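# Raise the tap lever fully with a robot arm

## Task

Push the tap's lever up until it reaches its highest position, and make sure it stays there by itself once the robot lets go; a lever held up only by the gripper does not count.

## Robot and tools

Robot: a single custom six-joint arm with a two-finger parallel gripper. Links: upper arm 391 mm (shoulder to elbow), forearm 427 mm (elbow to wrist pitch), with the forearm offset 150 mm sideways from the elbow axis. Joint limits in rad, base to hand: waist -6.283..6.283, shoulder -2.304..2.304, elbow -4.224..0.061, forearm roll -6.283..6.283, wrist pitch -2.164..2.164, wrist roll -6.283..6.283. Load limits in N m: waist 53.4, shoulder 53.4, elbow 44.5, forearm roll 24, wrist pitch 16.9, wrist roll 16.9; a carried object adds to the load. The elbow never fully straightens.

Frame: the scene frame has its origin on the tabletop below the arm base, +z up, +y to the left when facing +x. The base may be slightly tilted. Positions are in metres, quaternions are written w first (qw, qx, qy, qz). The reported hand position gets less accurate far from the base.

Gripper: fingers point along the gripper's own +z and close along its y. end_effector_position is the point between the pads with fingers shut, roughly 2 cm short of the tips; closing pushes the tips about 10 mm further along +z. Opening runs from -1 (closed) to +1 (fully open, 0.084 m). grip_measured reports the actual opening on that scale. To keep hold of something, command an opening well below grip_measured; a larger gap squeezes harder (about 24 N per pad at most). Slamming the fingers shut can overpress.

A row is 8 numbers: x, y, z, qw, qx, qy, qz, opening. x, y, z and the quaternion are an absolute target pose for the gripper in the scene frame, not an offset. Resend the intended quaternion every row; the reported one may have drifted.

execute_actions(actions): a list of actions; each action is a list of up to 15 rows, each row lasting one 1/30 s step, with the last row repeated if fewer than 15 are given. An empty list just returns state and images. A target more than 0.6 m from the gripper's position at the action's start, along any gripper axis, is rejected; if the first action fails that check against the latest reported state, or any action is malformed, nothing runs. Each step the command is clipped to within 70 mm and 16 degrees of the measured pose, and damped inverse kinematics follows it, favouring position over orientation. Distant targets therefore take several actions, and the arm only drifts up to the last clipped pose, so keep sending the remainder.

move(target, speed, blocking): target is one 8-number row (absolute pose plus opening, opening applied at the start). The gripper travels a straight line to it lasting 0.5 to 10 s (longer paths stop after 10 s), turning the short way. speed is top path speed in m/s, 0.002 to 0.5, default 0.25; rotation up to twice that in rad/s. The path ignores obstacles, and the real hand lags, deviates and can overshoot speed, particularly near full stretch. Faster motion and targets set deeper past a contact mean harder impacts and pushes. The result adds a move: line with the ending (done = settled near target; otherwise e.g. off_target, moving, held, fault), the limits that applied (paced = pose clipped; held = a check stopped some steps, after which the arm may surge), and distance to target. With blocking=false the result comes after 0.5 s while motion continues; until a result shows the move has ended, rows and moves are refused, so use wait or stop.

wait(seconds): 0 to 10 s, arm keeps its last command; a running move carries on and the wait returns early when it ends. stop(): brakes a running move (needs stopping distance); fingers still finish their motion. zoom_image(camera, region): camera is cam_head_left, cam_head_right or cam_wrist; region is [x0, y0, x1, y1] pixels of that camera's latest image, origin top-left, at most 504 by 504. finished_scene(scene): ends the current scene, passing its number, after the last command is held; irreversible, and its result reports success.

Results: a state line with end_effector_position, end_effector_quat_wxyz and linear/angular velocities; a Hand target line showing the pose the controller currently drives toward; grip_measured; a pose unreachable line when the clearance check (which treats any mount under the base as part of the arm) altered or blocked the command; MOTOR HOT from 65 °C and OVER-TEMPERATURE FAULT at 80 °C, when brakes lock until cooling. Images come from cam_head_left, cam_head_right, cam_wrist, each 896x504. Calibration (OpenCV pinhole plus radial): head left K fx=fy=367.409, cx=447.288, cy=248.748, camera at world [0.216151, 0.704864, 0.771323]; head right fx=fy=366.659, cx=447.211, cy=253.528, at [0.0335995, 0.564538, 0.776126]; wrist fx=fy=696.394, cx=449.089, cy=248.291, pose derived from joint readings. Fixed cameras may be off by a couple of degrees and under a centimetre.

Cautions: if contact torque hits a joint's limit, the arm backs off, freezes 10 s and drops the rest of the call. A blocked arm keeps pushing until commanded otherwise. Holding loads heats motors. Avoid hard hits, excessive pushing, dropping or knocking things over; approach the lever slowly, lift it to its upper stop, then withdraw and confirm it stays up before ending.

Each tool is called after "Call:" as name(argument=value, ...) on one line, values as JSON.

## Session

Call:
execute_actions(actions=[])

Scene clock: 0.00 s.
end_effector_position=(+0.9934, +0.0438, +0.3464) grip_measured=+1.00 end_effector_quat_wxyz=(+0.168, -0.573, +0.786, +0.162) end_effector_velocity=(-0.001, -0.001, -0.002) end_effector_angular_velocity=(+0.002, +0.003, -0.001)
Joint positions: [-0.703 -0.863 -2.163  1.411 -1.516  0.906  0.084]
Joint velocities: [ 0.002 -0.003  0.    -0.    -0.001 -0.    -0.   ]
Motor temperatures (°C, as the motors report them): [24 26 28 28 31 25]
Hand target: +0.993, +0.044, +0.346; +0.168, -0.573, +0.786, +0.162
camera_calibration (this result's frames):
cam_wrist: T_world_to_cam=[[-0.950195, 0.305832, 0.0599682, 0.945635], [0.298869, 0.839631, 0.453539, -0.428717], [0.0883558, 0.448873, -0.889217, 0.33207], [0, 0, 0, 1]] pos_world=[0.997327, -0.078299, 0.433014]

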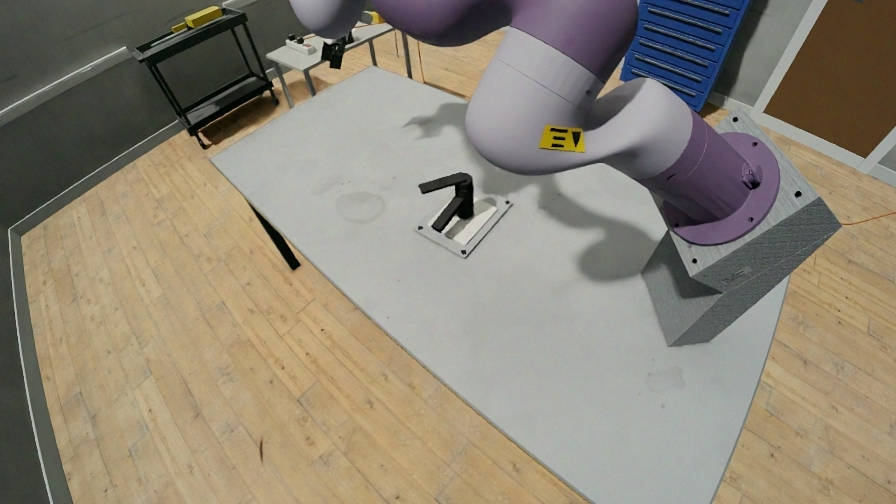

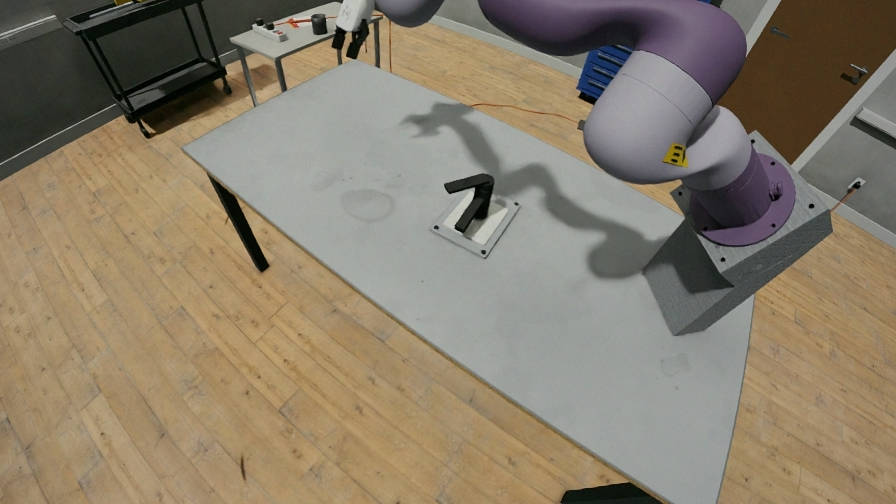

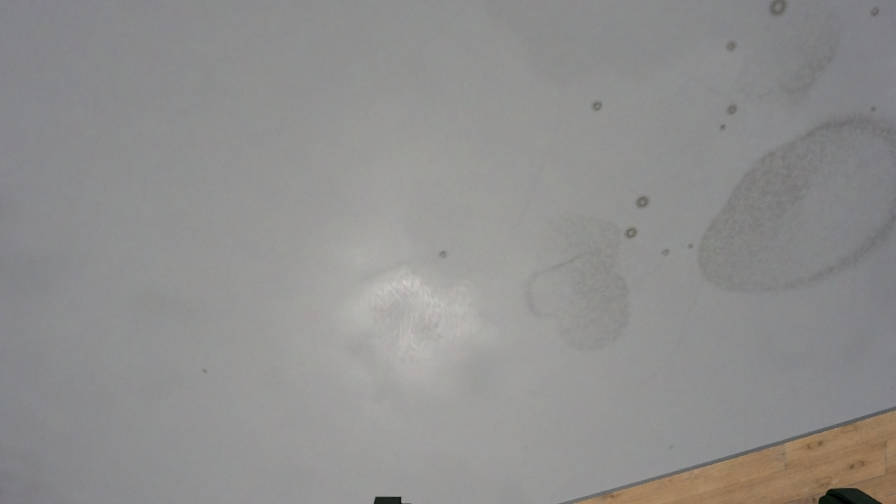

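Call:
zoom_image(camera="cam_head_left", region=[400, 160, 526, 266])

Call:
zoom_image(camera="cam_head_right", region=[410, 160, 536, 266])

Region (400, 160, 526, 266) of cam_head_left's 896x504 image, scaled by 4.000, with more detail than that image has; it fills the top 424 rows of this view, and the rest is white.

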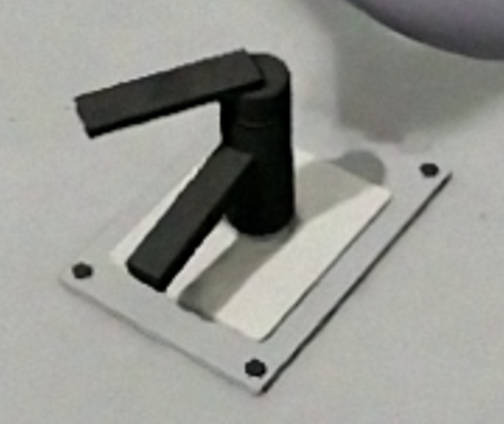

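Region (410, 160, 536, 266) of cam_head_right's 896x504 image, scaled by 4.000, with more detail than that image has; it fills the top 424 rows of this view, and the rest is white.

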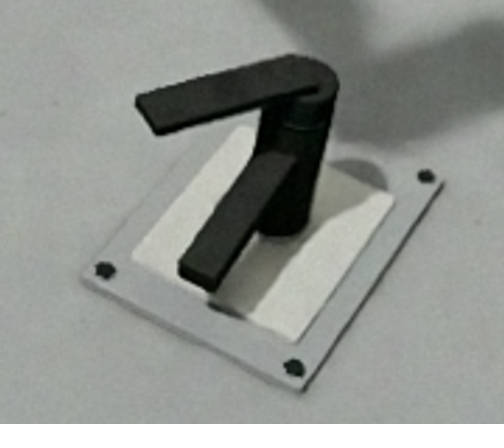

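Call:
move(target=[0.635,0.112,0.128,0.609,0,-0.793,0,-1], speed=0.35)

Scene clock: 12.90 s.
end_effector_position=(+0.6356, +0.1125, +0.1290) grip_measured=-1.00 end_effector_quat_wxyz=(-0.609, -0.001, +0.793, -0.000) end_effector_velocity=(-0.003, -0.000, -0.002) end_effector_angular_velocity=(-0.003, +0.008, -0.004)
Joint positions: [-0.173 -0.945 -1.951  0.389 -1.658  2.61   0.   ]
Joint velocities: [ 0.003 -0.005 -0.001 -0.    -0.003  0.004  0.   ]
Motor temperatures (°C, as the motors report them): [24 27 28 28 31 25]
Hand target: +0.635, +0.112, +0.129; -0.609, -0.001, +0.793, -0.000
Off the commanded pose: 0.001 m, 0 deg.
move: done
camera_calibration (this result's frames):
cam_wrist: T_world_to_cam=[[-0.00793469, 0.999881, -0.0132115, -0.0698427], [0.263538, -0.0106539, -0.96459, 0.0201162], [-0.964616, -0.0111355, -0.263422, 0.779831], [0, 0, 0, 1]] pos_world=[0.746382, 0.0787325, 0.223906]

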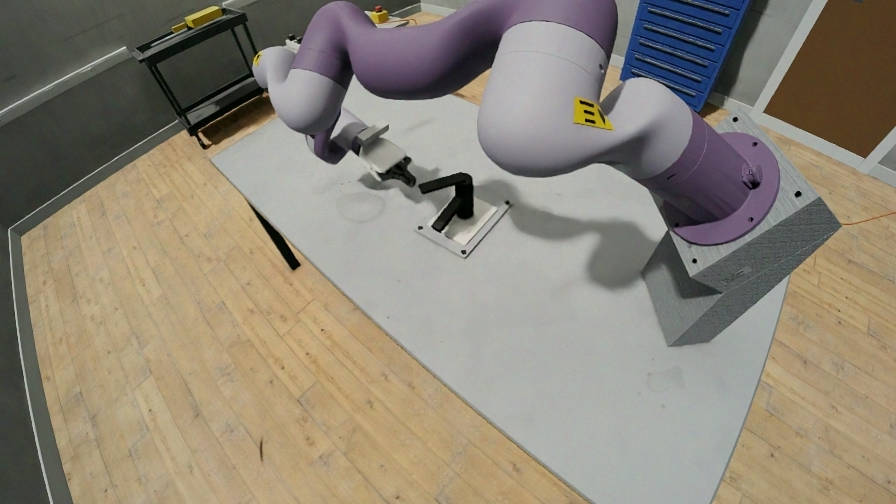

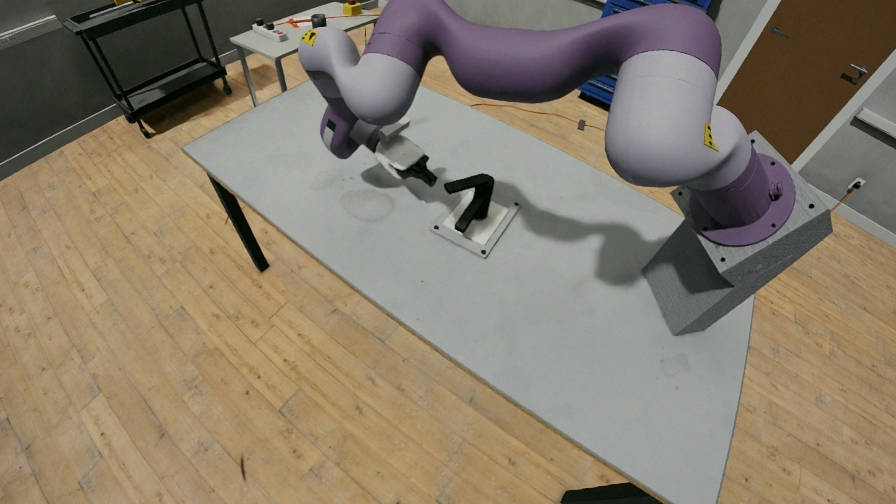

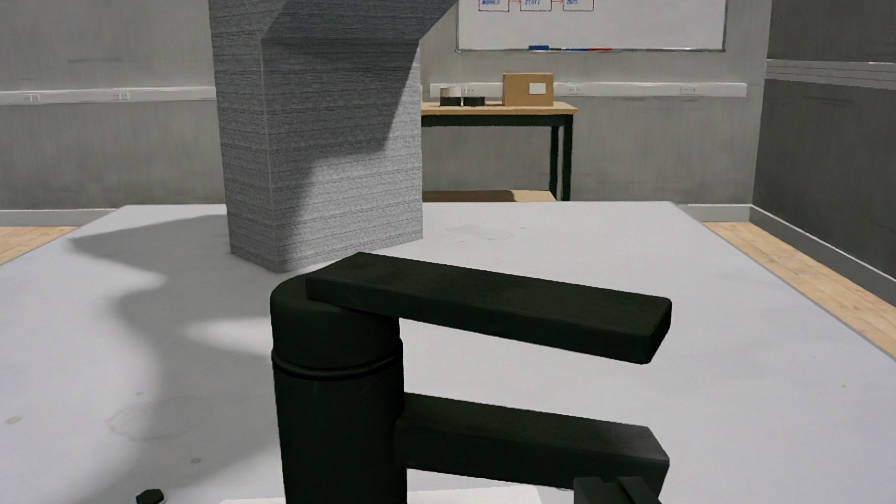

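Call:
move(target=[0.551,0.102,0.122,0.609,0,-0.793,0,-1], speed=0.12)

Call:
move(target=[0.549,0.098,0.157,0.609,0,-0.793,0,-1], speed=0.04)

Scene clock: 18.27 s.
end_effector_position=(+0.5511, +0.1022, +0.1222) grip_measured=-1.00 end_effector_quat_wxyz=(-0.609, -0.000, +0.793, +0.000) end_effector_velocity=(-0.002, -0.000, +0.000) end_effector_angular_velocity=(+0.000, -0.000, -0.000)
Joint positions: [-0.15  -0.845 -1.634  0.405 -1.452  2.544  0.   ]
Joint velocities: [ 0.     0.002  0.006  0.001  0.004 -0.002  0.   ]
Motor temperatures (°C, as the motors report them): [24 27 28 28 31 25]
Hand target: +0.551, +0.102, +0.122; -0.609, -0.000, +0.793, +0.000
Off the commanded pose: 0.000 m, 0 deg.
move: done
camera_calibration (this result's frames):
cam_wrist: T_world_to_cam=[[-0.00645757, 0.999882, -0.0139667, -0.0610514], [0.263326, -0.0117737, -0.964635, 0.0359838], [-0.964685, -0.00990699, -0.263218, 0.696321], [0, 0, 0, 1]] pos_world=[0.661861, 0.0683663, 0.217143]

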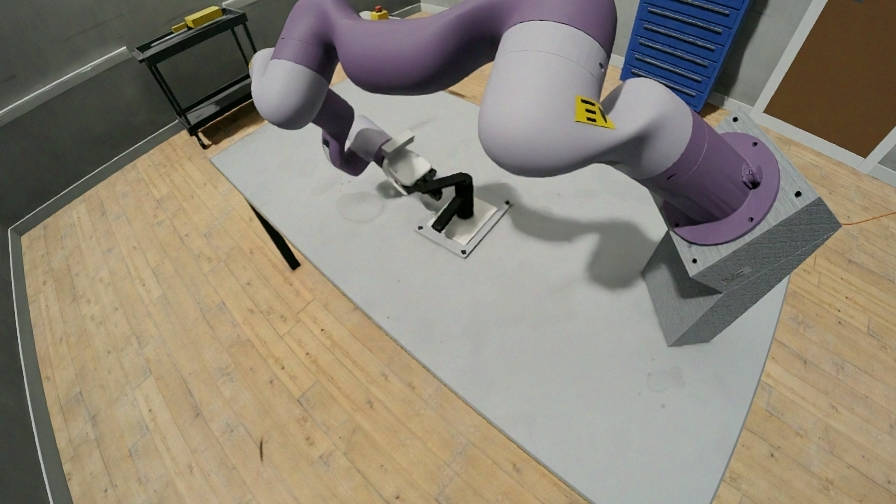

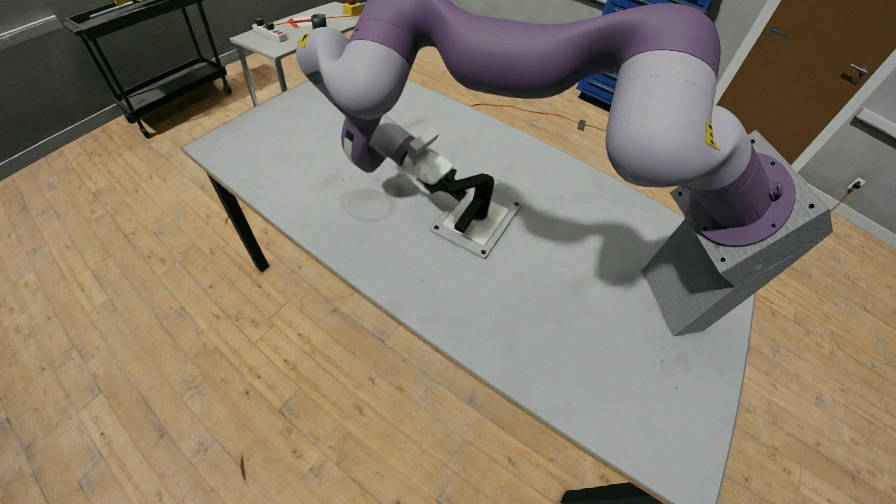

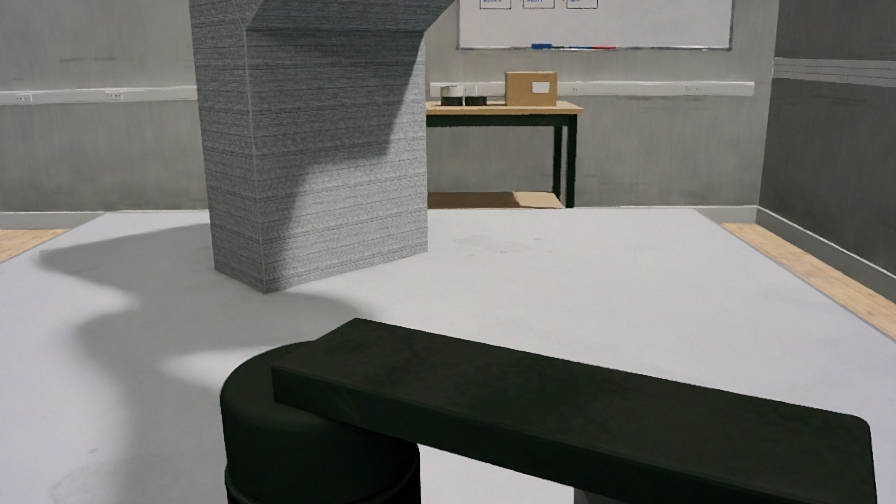

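Scene clock: 19.43 s.
end_effector_position=(+0.5490, +0.0981, +0.1569) grip_measured=-1.00 end_effector_quat_wxyz=(-0.609, -0.000, +0.793, +0.000) end_effector_velocity=(+0.000, +0.000, +0.001) end_effector_angular_velocity=(+0.000, -0.001, +0.001)
Joint positions: [-0.183 -0.773 -1.548  0.385 -1.449  2.517  0.   ]
Joint velocities: [-0.001  0.002  0.002 -0.001  0.001 -0.001  0.   ]
Motor temperatures (°C, as the motors report them): [24 27 28 28 31 25]
Hand target: +0.549, +0.098, +0.157; -0.609, +0.000, +0.793, +0.000
Off the commanded pose: 0.000 m, 0 deg.
move: done
camera_calibration (this result's frames):
cam_wrist: T_world_to_cam=[[-0.00609099, 0.99988, -0.0142384, -0.0566517], [0.26317, -0.0121339, -0.964673, 0.0701066], [-0.96473, -0.00962294, -0.263065, 0.703319], [0, 0, 0, 1]] pos_world=[0.659718, 0.0642636, 0.251842]

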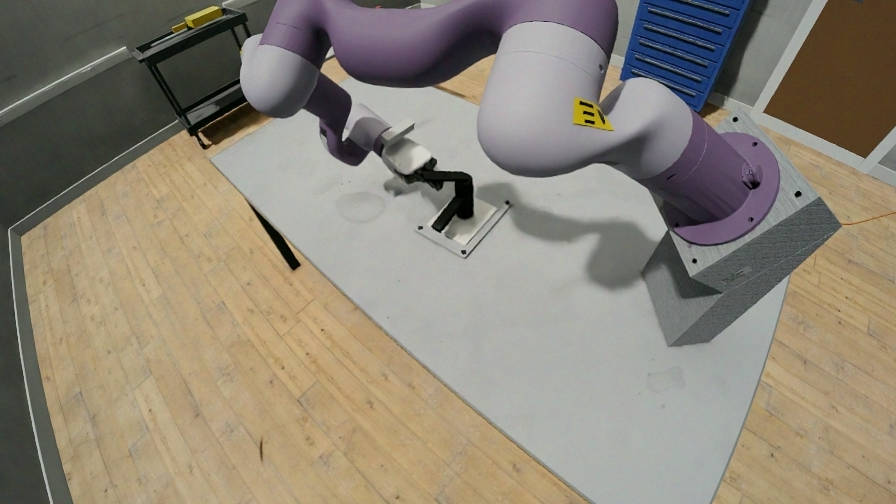

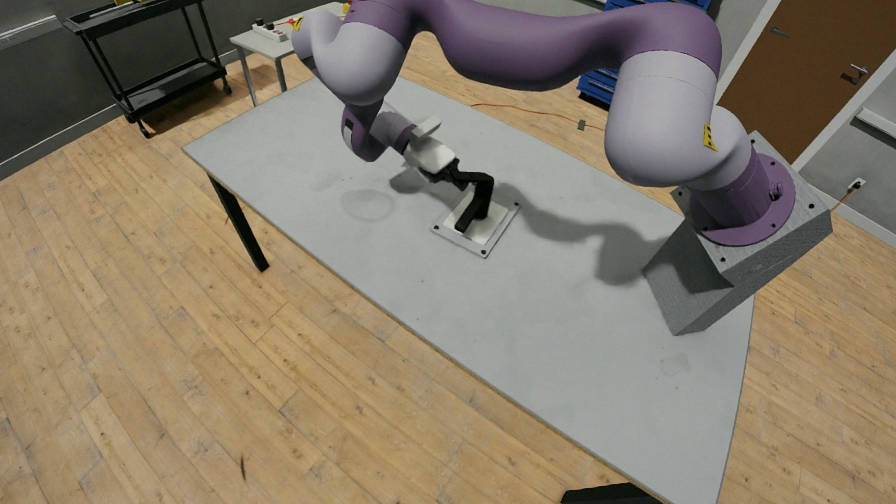

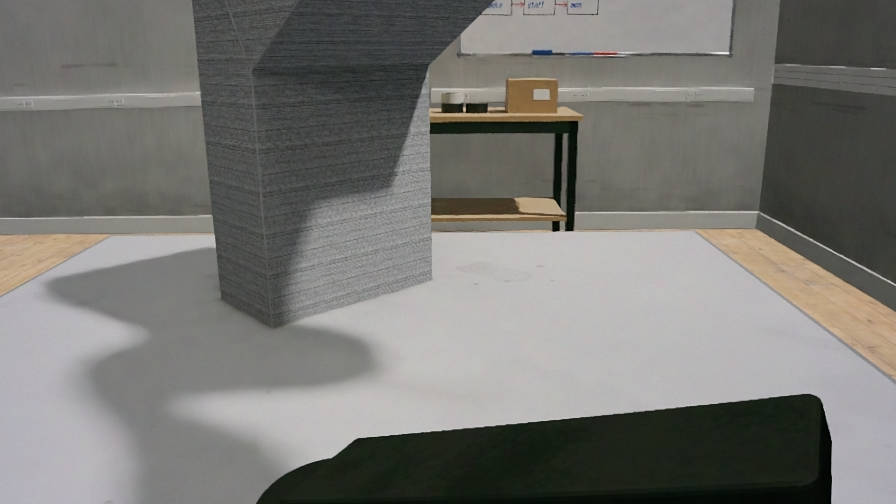

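Call:
move(target=[0.548,0.096,0.166,0.609,0,-0.793,0,-1], speed=0.025)

Scene clock: 21.70 s.
end_effector_position=(+0.5492, +0.0961, +0.1625) grip_measured=-1.00 end_effector_quat_wxyz=(-0.604, -0.001, +0.797, -0.001) end_effector_velocity=(+0.001, -0.001, +0.001) end_effector_angular_velocity=(-0.003, -0.014, -0.006)
Joint positions: [-0.192 -0.756 -1.528  0.385 -1.436  2.509  0.   ]
Joint velocities: [-0.006  0.006  0.006  0.009  0.008 -0.001  0.   ]
Motor temperatures (°C, as the motors report them): [24 27 28 28 31 25]
Hand target: +0.548, +0.096, +0.166; -0.609, +0.000, +0.793, +0.000
Off the commanded pose: 0.004 m, 1 deg.
move: off_target
camera_calibration (this result's frames):
cam_wrist: T_world_to_cam=[[-0.00888008, 0.999851, -0.014776, -0.0528991], [0.275502, -0.0117583, -0.961229, 0.0680899], [-0.961259, -0.0126066, -0.275357, 0.705329], [0, 0, 0, 1]] pos_world=[0.658776, 0.0625837, 0.258885]

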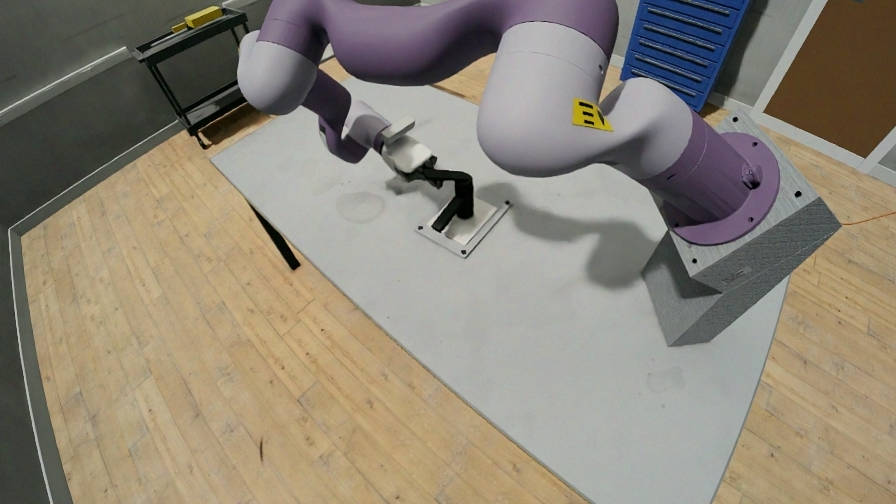

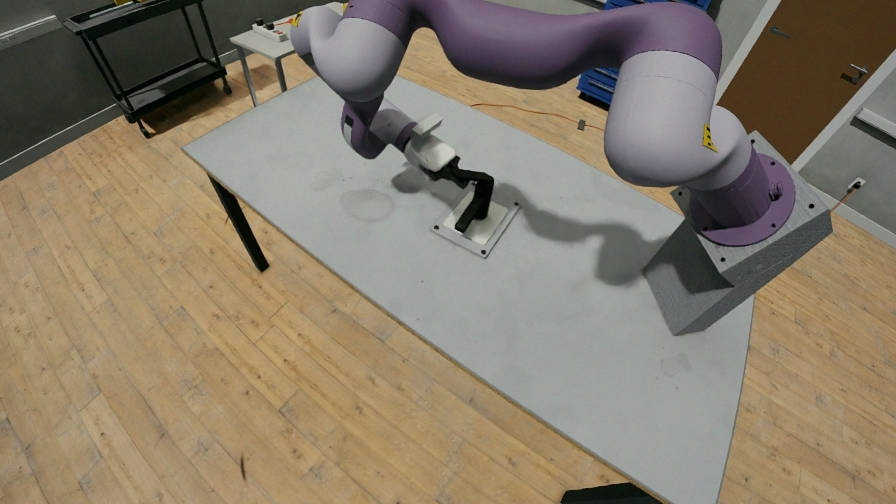

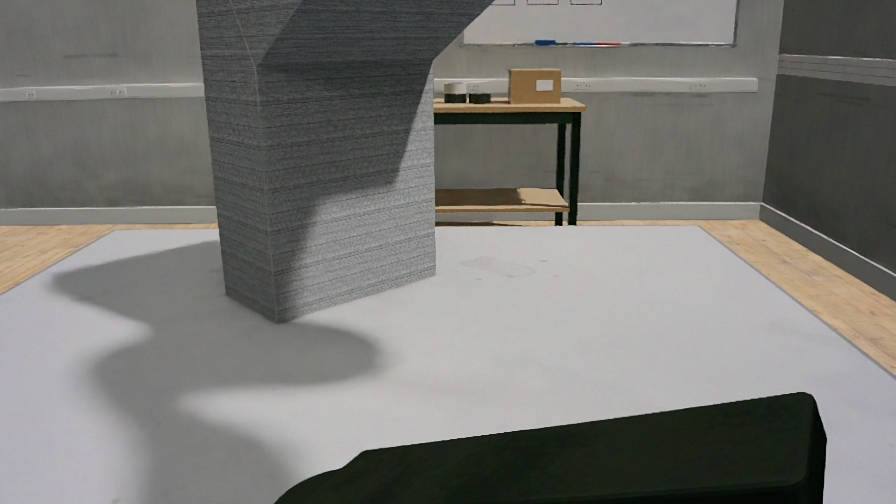

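Call:
move(target=[0.60,0.10,0.14,0.609,0,-0.793,0,-1], speed=0.1)

Scene clock: 24.53 s.
end_effector_position=(+0.6000, +0.0998, +0.1400) grip_measured=-1.00 end_effector_quat_wxyz=(-0.609, +0.000, +0.793, -0.000) end_effector_velocity=(+0.002, +0.001, -0.000) end_effector_angular_velocity=(+0.000, -0.002, +0.002)
Joint positions: [-0.184 -0.873 -1.773  0.382 -1.565  2.564  0.   ]
Joint velocities: [ 0.    -0.    -0.005 -0.    -0.002  0.001  0.   ]
Motor temperatures (°C, as the motors report them): [25 27 28 28 31 25]
Hand target: +0.600, +0.100, +0.140; -0.609, +0.000, +0.793, -0.000
Off the commanded pose: 0.000 m, 0 deg.
move: done
camera_calibration (this result's frames):
cam_wrist: T_world_to_cam=[[-0.00603965, 0.999874, -0.0146974, -0.0582327], [0.263162, -0.0125903, -0.96467, 0.0404], [-0.964733, -0.00969406, -0.263053, 0.748109], [0, 0, 0, 1]] pos_world=[0.710742, 0.0659862, 0.234909]

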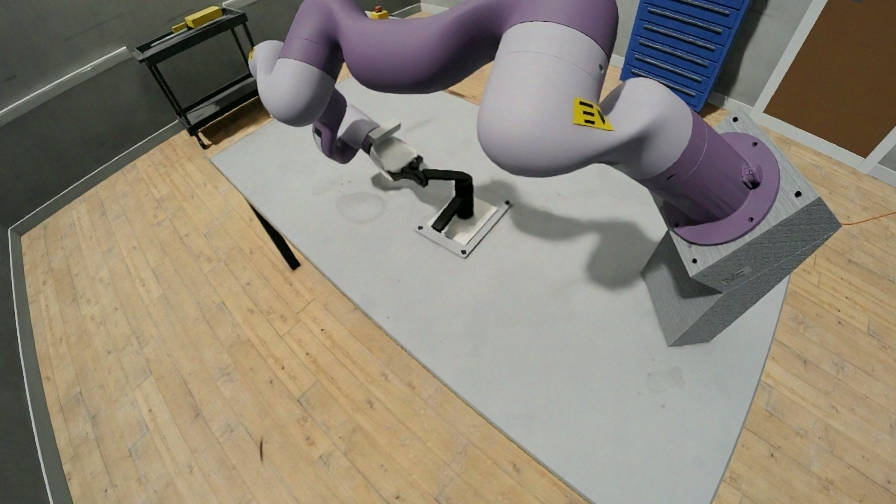

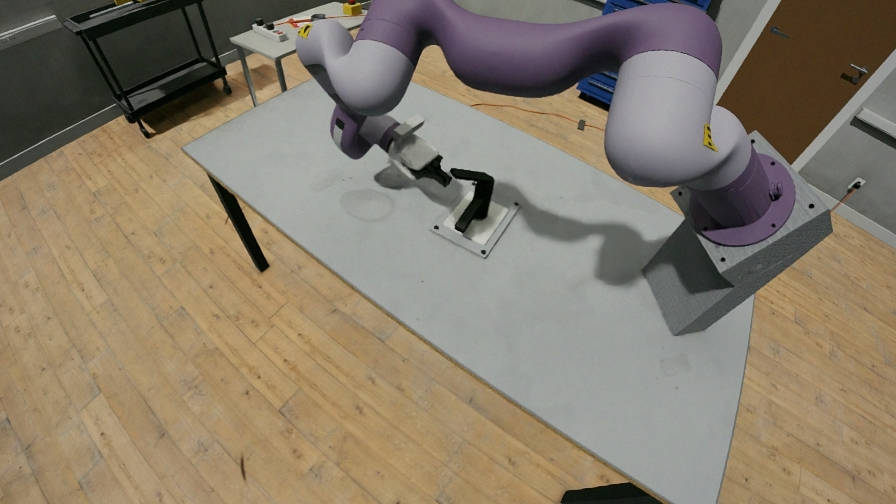

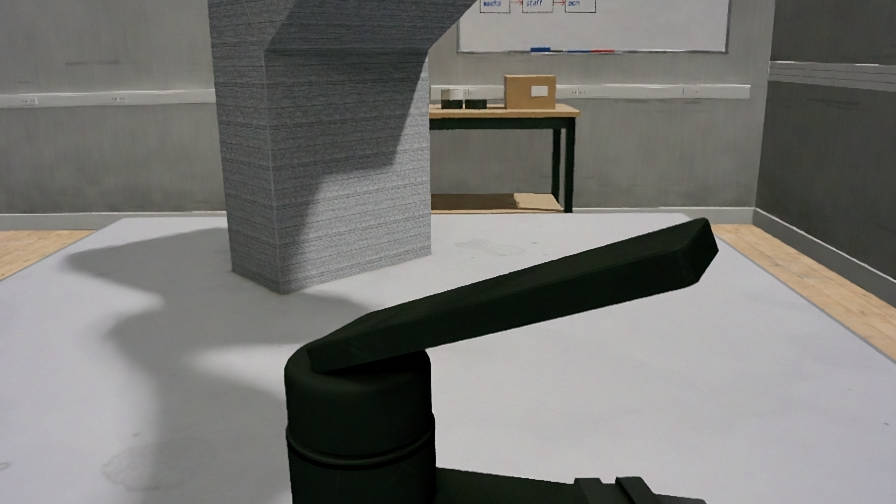

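Call:
finished_scene(scene=2)

The scene is finished: the task was done.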